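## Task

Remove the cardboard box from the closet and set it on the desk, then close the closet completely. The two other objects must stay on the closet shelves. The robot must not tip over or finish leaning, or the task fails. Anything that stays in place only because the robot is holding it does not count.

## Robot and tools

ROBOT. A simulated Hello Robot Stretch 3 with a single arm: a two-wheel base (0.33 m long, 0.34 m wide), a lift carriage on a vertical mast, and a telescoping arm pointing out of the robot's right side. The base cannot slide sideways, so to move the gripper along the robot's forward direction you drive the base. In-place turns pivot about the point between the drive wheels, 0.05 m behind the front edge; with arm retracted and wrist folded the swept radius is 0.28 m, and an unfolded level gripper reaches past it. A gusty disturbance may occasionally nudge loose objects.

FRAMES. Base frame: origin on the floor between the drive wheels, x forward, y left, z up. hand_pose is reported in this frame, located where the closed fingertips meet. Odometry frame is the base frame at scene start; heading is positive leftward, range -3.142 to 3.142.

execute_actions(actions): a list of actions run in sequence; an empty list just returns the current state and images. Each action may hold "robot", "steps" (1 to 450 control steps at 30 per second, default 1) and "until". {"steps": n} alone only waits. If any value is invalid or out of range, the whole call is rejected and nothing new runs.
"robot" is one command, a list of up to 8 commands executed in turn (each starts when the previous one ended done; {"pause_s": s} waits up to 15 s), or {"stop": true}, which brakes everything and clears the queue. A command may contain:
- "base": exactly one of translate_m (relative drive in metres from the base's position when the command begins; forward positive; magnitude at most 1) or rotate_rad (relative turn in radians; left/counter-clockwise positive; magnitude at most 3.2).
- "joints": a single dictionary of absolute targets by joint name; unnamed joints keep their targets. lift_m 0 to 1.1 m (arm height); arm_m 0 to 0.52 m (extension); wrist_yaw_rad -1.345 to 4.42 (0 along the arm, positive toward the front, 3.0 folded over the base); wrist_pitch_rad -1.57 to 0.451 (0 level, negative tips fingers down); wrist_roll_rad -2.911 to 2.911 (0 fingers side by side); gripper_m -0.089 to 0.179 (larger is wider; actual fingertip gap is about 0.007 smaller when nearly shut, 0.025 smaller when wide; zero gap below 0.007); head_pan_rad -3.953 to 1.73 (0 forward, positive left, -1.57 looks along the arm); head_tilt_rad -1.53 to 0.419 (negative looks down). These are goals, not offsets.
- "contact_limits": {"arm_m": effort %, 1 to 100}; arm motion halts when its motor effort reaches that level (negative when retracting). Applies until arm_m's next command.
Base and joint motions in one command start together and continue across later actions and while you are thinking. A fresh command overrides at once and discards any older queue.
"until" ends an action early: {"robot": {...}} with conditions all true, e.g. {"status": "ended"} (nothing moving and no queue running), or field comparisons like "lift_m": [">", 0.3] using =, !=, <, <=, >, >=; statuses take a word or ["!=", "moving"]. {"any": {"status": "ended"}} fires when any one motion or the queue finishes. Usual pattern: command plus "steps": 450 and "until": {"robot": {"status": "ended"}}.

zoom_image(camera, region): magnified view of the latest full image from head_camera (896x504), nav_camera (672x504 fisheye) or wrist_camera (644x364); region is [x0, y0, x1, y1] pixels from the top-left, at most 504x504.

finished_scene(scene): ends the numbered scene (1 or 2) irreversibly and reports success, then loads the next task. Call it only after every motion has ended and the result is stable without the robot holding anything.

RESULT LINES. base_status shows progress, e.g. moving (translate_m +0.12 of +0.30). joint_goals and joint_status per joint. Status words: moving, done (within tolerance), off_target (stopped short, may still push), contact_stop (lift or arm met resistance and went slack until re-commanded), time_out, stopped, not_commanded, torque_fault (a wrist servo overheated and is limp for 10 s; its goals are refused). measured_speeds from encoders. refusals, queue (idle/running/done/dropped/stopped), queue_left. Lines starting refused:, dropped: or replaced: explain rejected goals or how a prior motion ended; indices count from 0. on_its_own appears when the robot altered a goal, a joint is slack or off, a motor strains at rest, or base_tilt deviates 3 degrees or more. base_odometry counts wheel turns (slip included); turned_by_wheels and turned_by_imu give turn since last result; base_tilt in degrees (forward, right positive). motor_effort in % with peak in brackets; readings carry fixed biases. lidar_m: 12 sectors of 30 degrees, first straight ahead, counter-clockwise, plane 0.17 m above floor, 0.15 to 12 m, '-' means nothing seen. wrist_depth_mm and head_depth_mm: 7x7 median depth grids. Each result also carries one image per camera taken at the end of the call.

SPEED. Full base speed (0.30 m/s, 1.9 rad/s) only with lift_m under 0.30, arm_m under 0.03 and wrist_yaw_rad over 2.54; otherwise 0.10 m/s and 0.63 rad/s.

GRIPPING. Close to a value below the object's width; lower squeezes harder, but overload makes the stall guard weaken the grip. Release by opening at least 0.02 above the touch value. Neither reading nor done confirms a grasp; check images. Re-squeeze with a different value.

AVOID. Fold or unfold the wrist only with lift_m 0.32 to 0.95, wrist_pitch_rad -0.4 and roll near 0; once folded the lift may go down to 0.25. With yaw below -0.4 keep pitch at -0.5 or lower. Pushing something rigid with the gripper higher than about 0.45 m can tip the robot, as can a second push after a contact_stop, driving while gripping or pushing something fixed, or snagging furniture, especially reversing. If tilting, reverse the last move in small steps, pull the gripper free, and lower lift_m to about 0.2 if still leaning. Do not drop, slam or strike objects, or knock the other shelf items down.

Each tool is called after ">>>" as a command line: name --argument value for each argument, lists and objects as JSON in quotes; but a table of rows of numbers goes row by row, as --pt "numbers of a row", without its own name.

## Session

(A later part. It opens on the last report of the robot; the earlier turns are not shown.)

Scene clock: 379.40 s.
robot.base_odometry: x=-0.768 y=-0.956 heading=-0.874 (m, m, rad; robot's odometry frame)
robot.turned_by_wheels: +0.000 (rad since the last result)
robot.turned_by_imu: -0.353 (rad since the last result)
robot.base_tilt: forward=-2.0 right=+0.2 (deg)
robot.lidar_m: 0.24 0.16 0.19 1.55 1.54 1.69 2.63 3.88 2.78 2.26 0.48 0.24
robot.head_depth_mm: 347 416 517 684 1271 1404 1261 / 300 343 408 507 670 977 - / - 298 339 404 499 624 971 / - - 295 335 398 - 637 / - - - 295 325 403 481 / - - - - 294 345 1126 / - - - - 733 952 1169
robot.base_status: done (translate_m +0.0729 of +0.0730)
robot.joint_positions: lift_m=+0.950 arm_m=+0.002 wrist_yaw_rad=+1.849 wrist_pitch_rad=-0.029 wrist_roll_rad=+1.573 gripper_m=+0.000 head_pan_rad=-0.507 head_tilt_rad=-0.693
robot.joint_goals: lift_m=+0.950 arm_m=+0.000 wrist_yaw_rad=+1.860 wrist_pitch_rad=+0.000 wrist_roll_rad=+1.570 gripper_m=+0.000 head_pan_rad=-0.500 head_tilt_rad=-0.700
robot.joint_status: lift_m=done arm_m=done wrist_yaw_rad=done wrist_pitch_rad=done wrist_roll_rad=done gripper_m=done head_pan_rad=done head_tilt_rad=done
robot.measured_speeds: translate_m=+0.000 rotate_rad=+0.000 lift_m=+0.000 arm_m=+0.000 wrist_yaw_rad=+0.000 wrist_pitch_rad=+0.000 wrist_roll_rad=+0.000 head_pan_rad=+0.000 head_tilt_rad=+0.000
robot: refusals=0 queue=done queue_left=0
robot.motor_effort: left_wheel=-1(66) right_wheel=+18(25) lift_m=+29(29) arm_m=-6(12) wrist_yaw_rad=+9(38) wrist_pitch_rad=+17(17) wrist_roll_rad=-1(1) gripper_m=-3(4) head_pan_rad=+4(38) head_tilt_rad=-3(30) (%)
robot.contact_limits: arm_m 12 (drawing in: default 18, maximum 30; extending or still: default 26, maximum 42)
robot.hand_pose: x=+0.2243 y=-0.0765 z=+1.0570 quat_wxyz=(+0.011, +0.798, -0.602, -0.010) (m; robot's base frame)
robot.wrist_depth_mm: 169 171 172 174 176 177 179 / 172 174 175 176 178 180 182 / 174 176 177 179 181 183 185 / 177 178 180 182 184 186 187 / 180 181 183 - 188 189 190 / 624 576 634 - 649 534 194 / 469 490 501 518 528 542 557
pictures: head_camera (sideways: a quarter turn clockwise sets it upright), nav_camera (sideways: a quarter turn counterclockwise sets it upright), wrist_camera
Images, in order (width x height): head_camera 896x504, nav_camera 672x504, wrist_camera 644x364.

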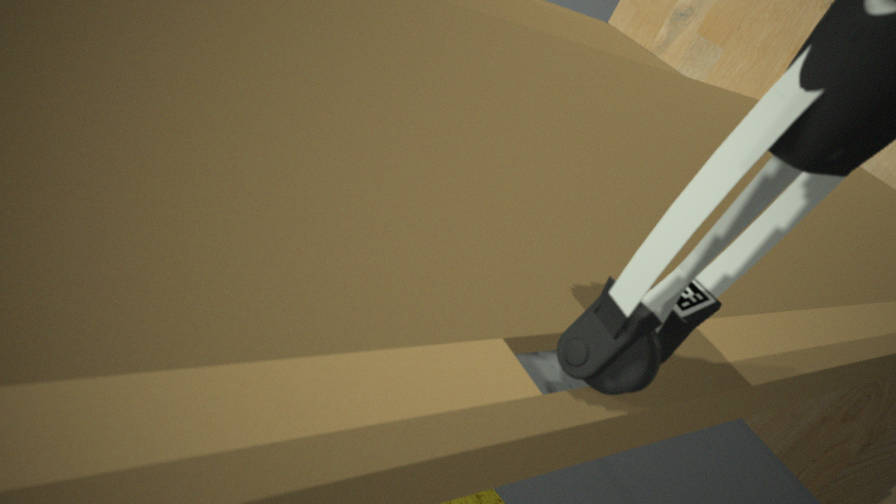

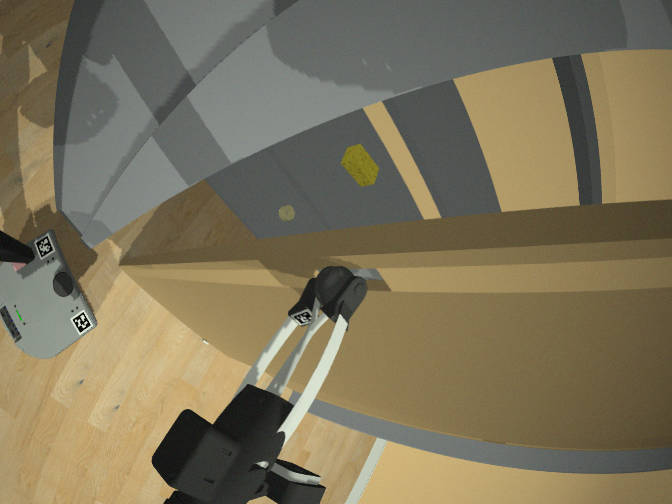

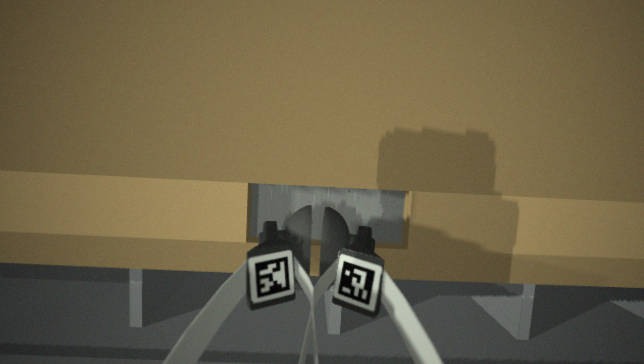

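>>> execute_actions --actions '[{"robot":[{"base":{"translate_m":-0.45}},{"base":{"rotate_rad":0.375},"joints":{"arm_m":0.25,"head_pan_rad":0,"head_tilt_rad":-0.4}},{"base":{"translate_m":0.3}}],"steps":450,"until":{"robot":{"status":"ended"}}}]'

Scene clock: 394.40 s.
robot.base_odometry: x=-0.794 y=-0.754 heading=-0.499 (m, m, rad; robot's odometry frame)
robot.turned_by_wheels: +0.376 (rad since the last result)
robot.turned_by_imu: +0.359 (rad since the last result)
robot.base_tilt: forward=-1.6 right=+0.0 (deg)
robot.lidar_m: 0.29 1.06 1.43 1.38 1.43 1.94 3.37 3.42 2.50 1.40 0.44 0.30
robot.head_depth_mm: - - - - 286 301 326 / - - - - 286 304 335 / - - - - 284 303 334 / - - - - 284 303 334 / - - - - 287 306 338 / 850 908 970 1046 1136 1244 1344 / 847 902 970 1048 1138 1237 1347
robot.base_status: done (translate_m +0.3000 of +0.3000)
robot.joint_positions: lift_m=+0.950 arm_m=+0.250 wrist_yaw_rad=+1.859 wrist_pitch_rad=-0.023 wrist_roll_rad=+1.573 gripper_m=+0.000 head_pan_rad=-0.007 head_tilt_rad=-0.408
robot.joint_goals: lift_m=+0.950 arm_m=+0.250 wrist_yaw_rad=+1.860 wrist_pitch_rad=+0.000 wrist_roll_rad=+1.570 gripper_m=+0.000 head_pan_rad=+0.000 head_tilt_rad=-0.400
robot.joint_status: lift_m=done arm_m=done wrist_yaw_rad=done wrist_pitch_rad=done wrist_roll_rad=done gripper_m=done head_pan_rad=done head_tilt_rad=done
robot.measured_speeds: translate_m=+0.000 rotate_rad=+0.000 lift_m=+0.000 arm_m=+0.000 wrist_yaw_rad=+0.000 wrist_pitch_rad=+0.000 wrist_roll_rad=+0.000 head_pan_rad=+0.000 head_tilt_rad=+0.000
robot: refusals=0 queue=done queue_left=0
robot.motor_effort: left_wheel=-4(22) right_wheel=+2(18) lift_m=+30(30) arm_m=+4(10) wrist_yaw_rad=+1(22) wrist_pitch_rad=+13(17) wrist_roll_rad=-1(1) gripper_m=-3(3) head_pan_rad=+4(38) head_tilt_rad=+5(28) (%)
robot.hand_pose: x=+0.2237 y=-0.3218 z=+1.0584 quat_wxyz=(+0.009, +0.801, -0.598, -0.008) (m; robot's base frame)
robot.wrist_depth_mm: 198 198 199 199 201 200 201 / 211 212 212 212 212 213 214 / 227 228 228 229 229 230 230 / 247 247 248 255 249 250 249 / 546 560 582 - 618 607 625 / 320 330 343 - 356 362 371 / 285 290 293 295 299 303 306
pictures: head_camera (sideways: a quarter turn clockwise sets it upright), nav_camera (sideways: a quarter turn counterclockwise sets it upright), wrist_camera
Images, in order (width x height): head_camera 896x504, nav_camera 672x504, wrist_camera 644x364.

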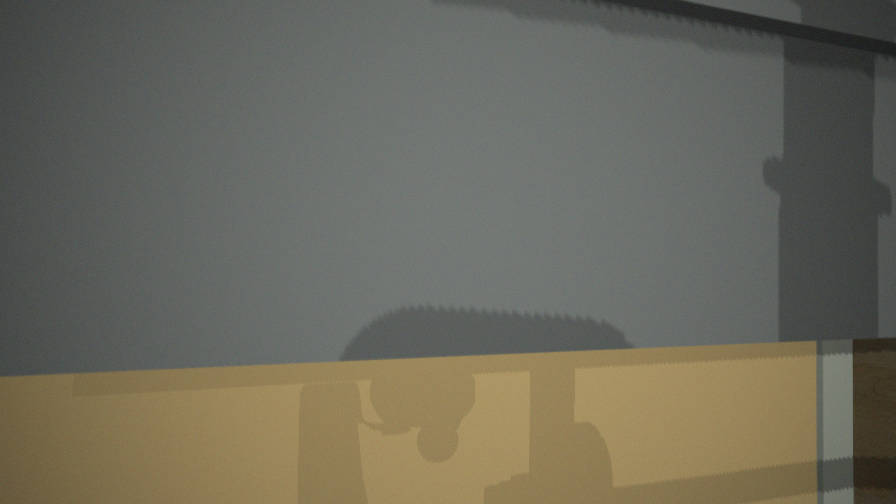

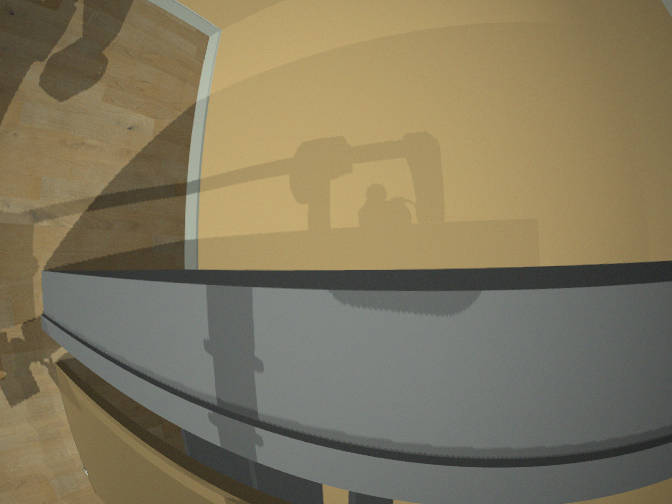

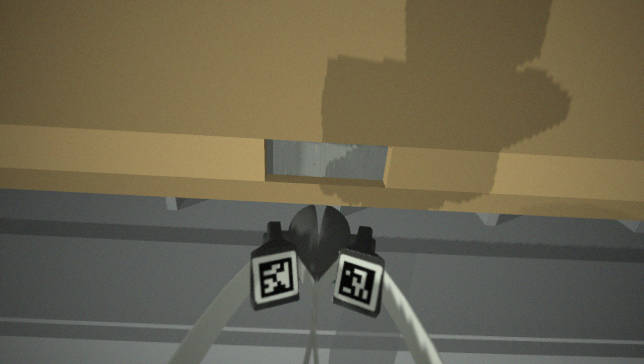

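>>> execute_actions --actions '[{"robot":[{"base":{"translate_m":0.075},"joints":{"arm_m":0.253,"head_pan_rad":-0.8,"head_tilt_rad":-0.6}},{"joints":{"arm_m":0.17},"contact_limits":{"arm_m":12}}],"steps":450,"until":{"robot":{"status":"ended"}}}]'

Scene clock: 398.87 s.
robot.base_odometry: x=-0.728 y=-0.790 heading=-0.498 (m, m, rad; robot's odometry frame)
robot.turned_by_wheels: +0.000 (rad since the last result)
robot.turned_by_imu: -0.042 (rad since the last result)
robot.base_tilt: forward=-1.8 right=-0.1 (deg)
robot.lidar_m: 0.21 0.97 1.28 1.38 1.41 1.86 3.44 3.57 2.53 1.29 0.34 0.22
robot.head_depth_mm: 365 425 506 628 788 1393 1271 / 316 359 416 494 606 788 1116 / 289 311 352 407 500 587 755 / - 288 307 345 407 470 572 / - - 293 326 364 333 391 / - - - - - 294 332 / - - - - - - 300
robot.base_status: done (translate_m +0.0750 of +0.0750)
robot.joint_positions: lift_m=+0.950 arm_m=+0.170 wrist_yaw_rad=+1.857 wrist_pitch_rad=-0.024 wrist_roll_rad=+1.573 gripper_m=+0.000 head_pan_rad=-0.793 head_tilt_rad=-0.594
robot.joint_goals: lift_m=+0.950 arm_m=+0.170 wrist_yaw_rad=+1.860 wrist_pitch_rad=+0.000 wrist_roll_rad=+1.570 gripper_m=+0.000 head_pan_rad=-0.800 head_tilt_rad=-0.600
robot.joint_status: lift_m=done arm_m=done wrist_yaw_rad=done wrist_pitch_rad=done wrist_roll_rad=done gripper_m=done head_pan_rad=done head_tilt_rad=done
robot.measured_speeds: translate_m=+0.000 rotate_rad=+0.000 lift_m=+0.000 arm_m=+0.000 wrist_yaw_rad=+0.000 wrist_pitch_rad=+0.000 wrist_roll_rad=+0.000 head_pan_rad=+0.000 head_tilt_rad=+0.000
robot: refusals=0 queue=done queue_left=0
robot.motor_effort: left_wheel=-2(68) right_wheel=+2(23) lift_m=+29(29) arm_m=-3(5) wrist_yaw_rad=+2(40) wrist_pitch_rad=+14(15) wrist_roll_rad=-1(1) gripper_m=-3(3) head_pan_rad=-4(45) head_tilt_rad=-3(24) (%)
robot.contact_limits: arm_m 12 (drawing in: default 18, maximum 30; extending or still: default 26, maximum 42)
robot.hand_pose: x=+0.2238 y=-0.2433 z=+1.0582 quat_wxyz=(+0.009, +0.801, -0.599, -0.008) (m; robot's base frame)
robot.wrist_depth_mm: 137 138 138 138 140 140 140 / 146 147 147 148 148 149 149 / 156 156 157 158 158 158 159 / 167 168 168 169 170 170 171 / 180 180 182 - 189 183 183 / 233 231 235 - 239 245 247 / 198 200 205 210 213 219 223
pictures: head_camera (sideways: a quarter turn clockwise sets it upright), nav_camera (sideways: a quarter turn counterclockwise sets it upright), wrist_camera
Images, in order (width x height): head_camera 896x504, nav_camera 672x504, wrist_camera 644x364.

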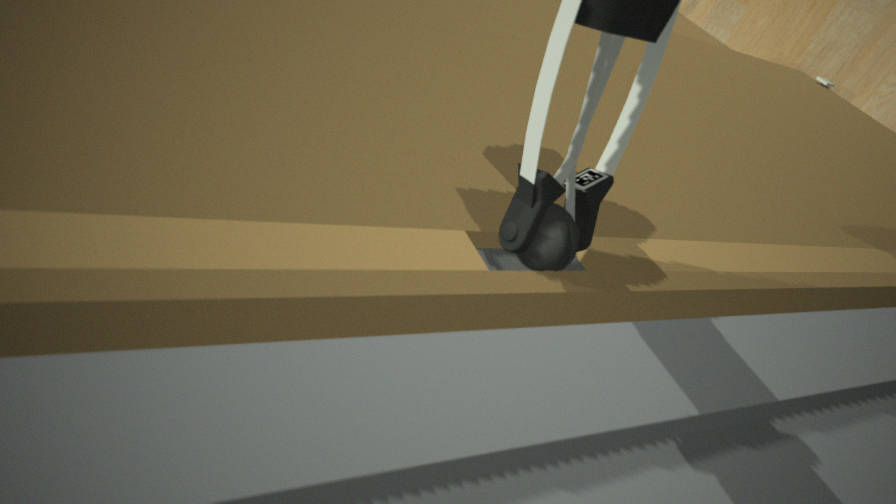

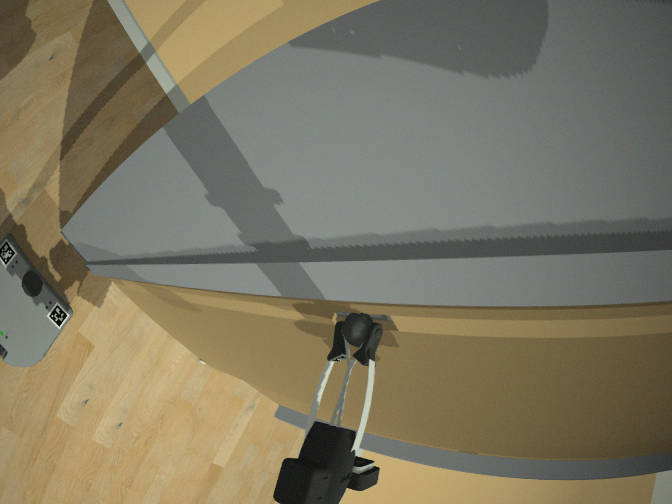

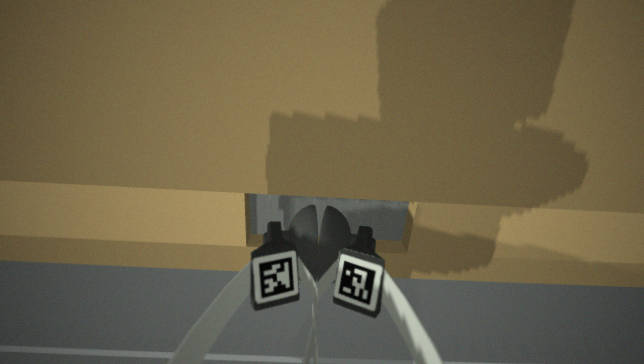

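>>> execute_actions --actions '[{"robot":{"joints":{"arm_m":0.11},"contact_limits":{"arm_m":12}},"steps":450,"until":{"robot":{"status":"ended"}}}]'

Scene clock: 401.47 s.
robot.base_odometry: x=-0.728 y=-0.790 heading=-0.499 (m, m, rad; robot's odometry frame)
robot.turned_by_wheels: -0.001 (rad since the last result)
robot.turned_by_imu: -0.027 (rad since the last result)
robot.base_tilt: forward=-1.7 right=-0.1 (deg)
robot.lidar_m: 0.20 0.96 1.25 1.38 1.41 1.82 3.53 3.46 2.55 1.38 0.34 0.22
robot.head_depth_mm: 384 448 537 669 900 - 1252 / 328 375 435 518 633 809 1180 / 293 321 365 421 496 617 788 / - 290 314 355 398 487 584 / - - 287 311 349 388 395 / - - - - - 291 328 / - - - - - - 300
robot.base_status: done (translate_m +0.0749 of +0.0750)
robot.joint_positions: lift_m=+0.950 arm_m=+0.111 wrist_yaw_rad=+1.837 wrist_pitch_rad=-0.027 wrist_roll_rad=+1.573 gripper_m=+0.000 head_pan_rad=-0.793 head_tilt_rad=-0.594
robot.joint_goals: lift_m=+0.950 arm_m=+0.110 wrist_yaw_rad=+1.860 wrist_pitch_rad=+0.000 wrist_roll_rad=+1.570 gripper_m=+0.000 head_pan_rad=-0.800 head_tilt_rad=-0.600
robot.joint_status: lift_m=done arm_m=done wrist_yaw_rad=done wrist_pitch_rad=done wrist_roll_rad=done gripper_m=done head_pan_rad=done head_tilt_rad=done
robot.measured_speeds: translate_m=+0.000 rotate_rad=+0.000 lift_m=+0.000 arm_m=+0.000 wrist_yaw_rad=+0.000 wrist_pitch_rad=+0.000 wrist_roll_rad=+0.000 head_pan_rad=+0.000 head_tilt_rad=+0.000
robot: refusals=0 queue=done queue_left=0
robot.motor_effort: left_wheel=-10(36) right_wheel=+17(20) lift_m=+29(29) arm_m=-6(9) wrist_yaw_rad=+21(38) wrist_pitch_rad=+16(16) wrist_roll_rad=-1(1) gripper_m=-3(4) head_pan_rad=-3(3) head_tilt_rad=-4(3) (%)
robot.contact_limits: arm_m 12 (drawing in: default 18, maximum 30; extending or still: default 26, maximum 42)
robot.hand_pose: x=+0.2251 y=-0.1886 z=+1.0573 quat_wxyz=(+0.011, +0.794, -0.607, -0.009) (m; robot's base frame)
robot.wrist_depth_mm: 140 141 142 143 143 144 145 / 148 149 150 151 151 152 152 / 157 158 158 160 161 161 162 / 167 168 168 169 171 171 173 / 177 179 180 - 186 182 185 / 170 175 178 - 190 191 192 / 163 163 166 168 169 172 174
pictures: head_camera (sideways: a quarter turn clockwise sets it upright), nav_camera (sideways: a quarter turn counterclockwise sets it upright), wrist_camera
Images, in order (width x height): head_camera 896x504, nav_camera 672x504, wrist_camera 644x364.

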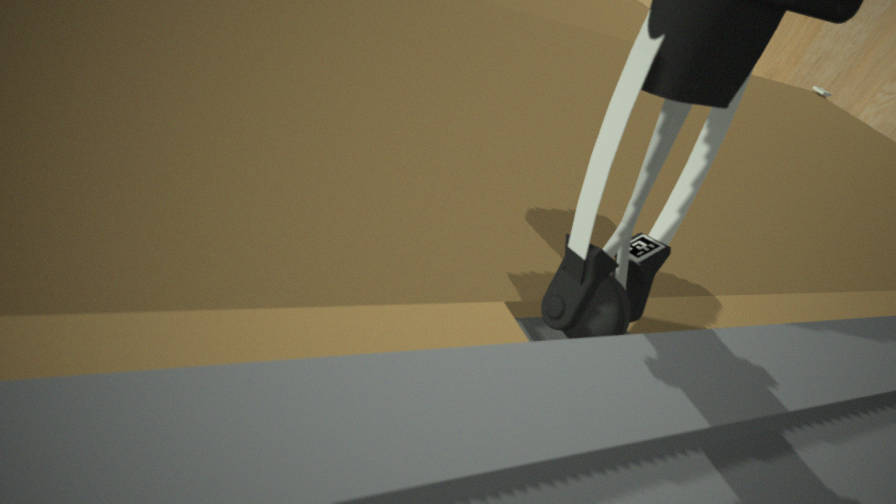

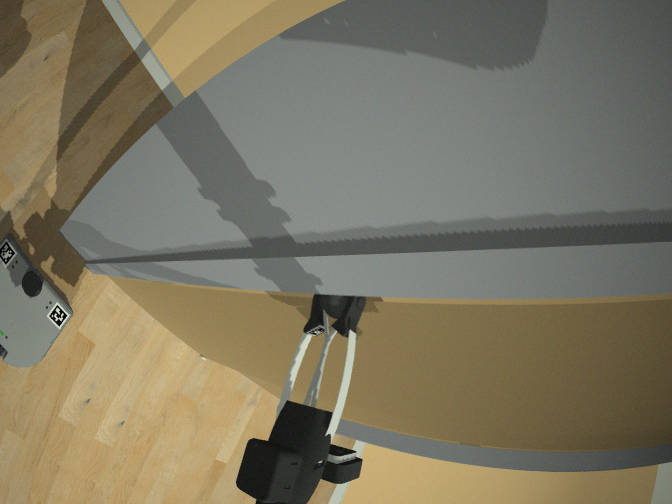

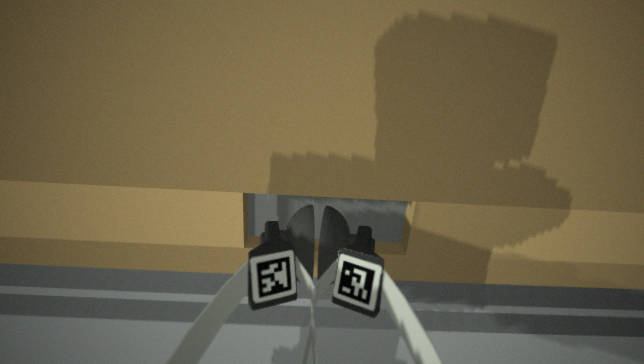

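>>> execute_actions --actions '[{"robot":[{"joints":{"arm_m":0.085},"contact_limits":{"arm_m":12}},{"joints":{"arm_m":0.1}},{"base":{"translate_m":-0.1}}],"steps":450,"until":{"robot":{"status":"ended"}}},{"robot":{"base":{"translate_m":-0.7},"joints":{"head_pan_rad":-0.45,"head_tilt_rad":-0.15}},"steps":450,"until":{"robot":{"status":"ended"}}}]'

Scene clock: 415.40 s.
robot.base_odometry: x=-1.430 y=-0.408 heading=-0.498 (m, m, rad; robot's odometry frame)
robot.turned_by_wheels: +0.001 (rad since the last result)
robot.turned_by_imu: -0.097 (rad since the last result)
robot.base_tilt: forward=-1.7 right=+0.0 (deg)
robot.lidar_m: 0.99 1.73 1.38 1.25 1.26 1.54 3.03 2.72 2.76 2.53 1.79 1.09
robot.head_depth_mm: 1503 1550 1600 1654 1691 1757 1758 / 1372 1413 1462 1518 1559 1622 1672 / 1187 1225 1266 1310 1418 1467 1521 / 1098 1134 1167 1201 1219 1282 1310 / 1027 1050 1084 1108 1132 1165 1208 / 954 980 1005 1026 1057 1082 1108 / 899 919 938 965 990 1009 1030
robot.base_status: done (translate_m -0.7000 of -0.7000)
robot.joint_positions: lift_m=+0.950 arm_m=+0.100 wrist_yaw_rad=+1.810 wrist_pitch_rad=-0.025 wrist_roll_rad=+1.573 gripper_m=+0.000 head_pan_rad=-0.457 head_tilt_rad=-0.162
robot.joint_goals: lift_m=+0.950 arm_m=+0.100 wrist_yaw_rad=+1.808 wrist_pitch_rad=+0.000 wrist_roll_rad=+1.570 gripper_m=+0.000 head_pan_rad=-0.450 head_tilt_rad=-0.150
robot.joint_status: lift_m=done arm_m=done wrist_yaw_rad=done wrist_pitch_rad=done wrist_roll_rad=done gripper_m=done head_pan_rad=done head_tilt_rad=done
robot.measured_speeds: translate_m=+0.000 rotate_rad=+0.000 lift_m=+0.000 arm_m=+0.000 wrist_yaw_rad=+0.000 wrist_pitch_rad=+0.000 wrist_roll_rad=+0.000 head_pan_rad=+0.000 head_tilt_rad=+0.000
robot: refusals=0 queue=done queue_left=0
robot.on_its_own: wrist_yaw_rad is held at +1.808, not at your +1.860, by its stall guard, which is not easing now
robot.motor_effort: left_wheel=+1(52) right_wheel=-1(24) lift_m=+29(29) arm_m=+4(10) wrist_yaw_rad=-1(40) wrist_pitch_rad=+14(16) wrist_roll_rad=-1(1) gripper_m=-3(3) head_pan_rad=+3(30) head_tilt_rad=+7(38) (%)
robot.hand_pose: x=+0.2269 y=-0.1841 z=+1.0579 quat_wxyz=(+0.009, +0.786, -0.618, -0.009) (m; robot's base frame)
robot.wrist_depth_mm: 888 906 896 905 910 926 924 / 915 920 917 928 937 942 971 / 962 976 975 981 973 980 983 / - - - - - - - / - - - - - - - / - - - - - - - / - - - - - - -
pictures: head_camera (sideways: a quarter turn clockwise sets it upright), nav_camera (sideways: a quarter turn counterclockwise sets it upright), wrist_camera
Images, in order (width x height): head_camera 896x504, nav_camera 672x504, wrist_camera 644x364.

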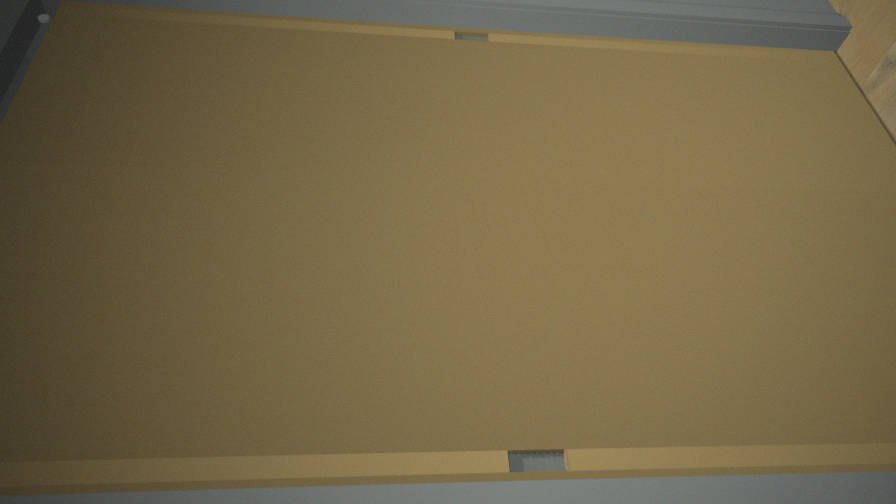

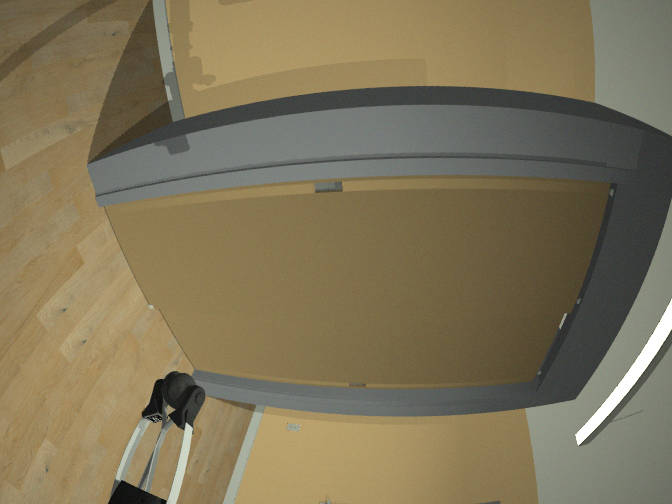

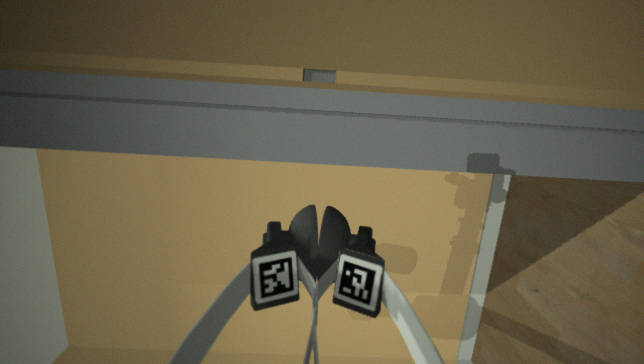

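Looks closed.

>>> finished_scene --scene 1

The scene is finished: the task was done.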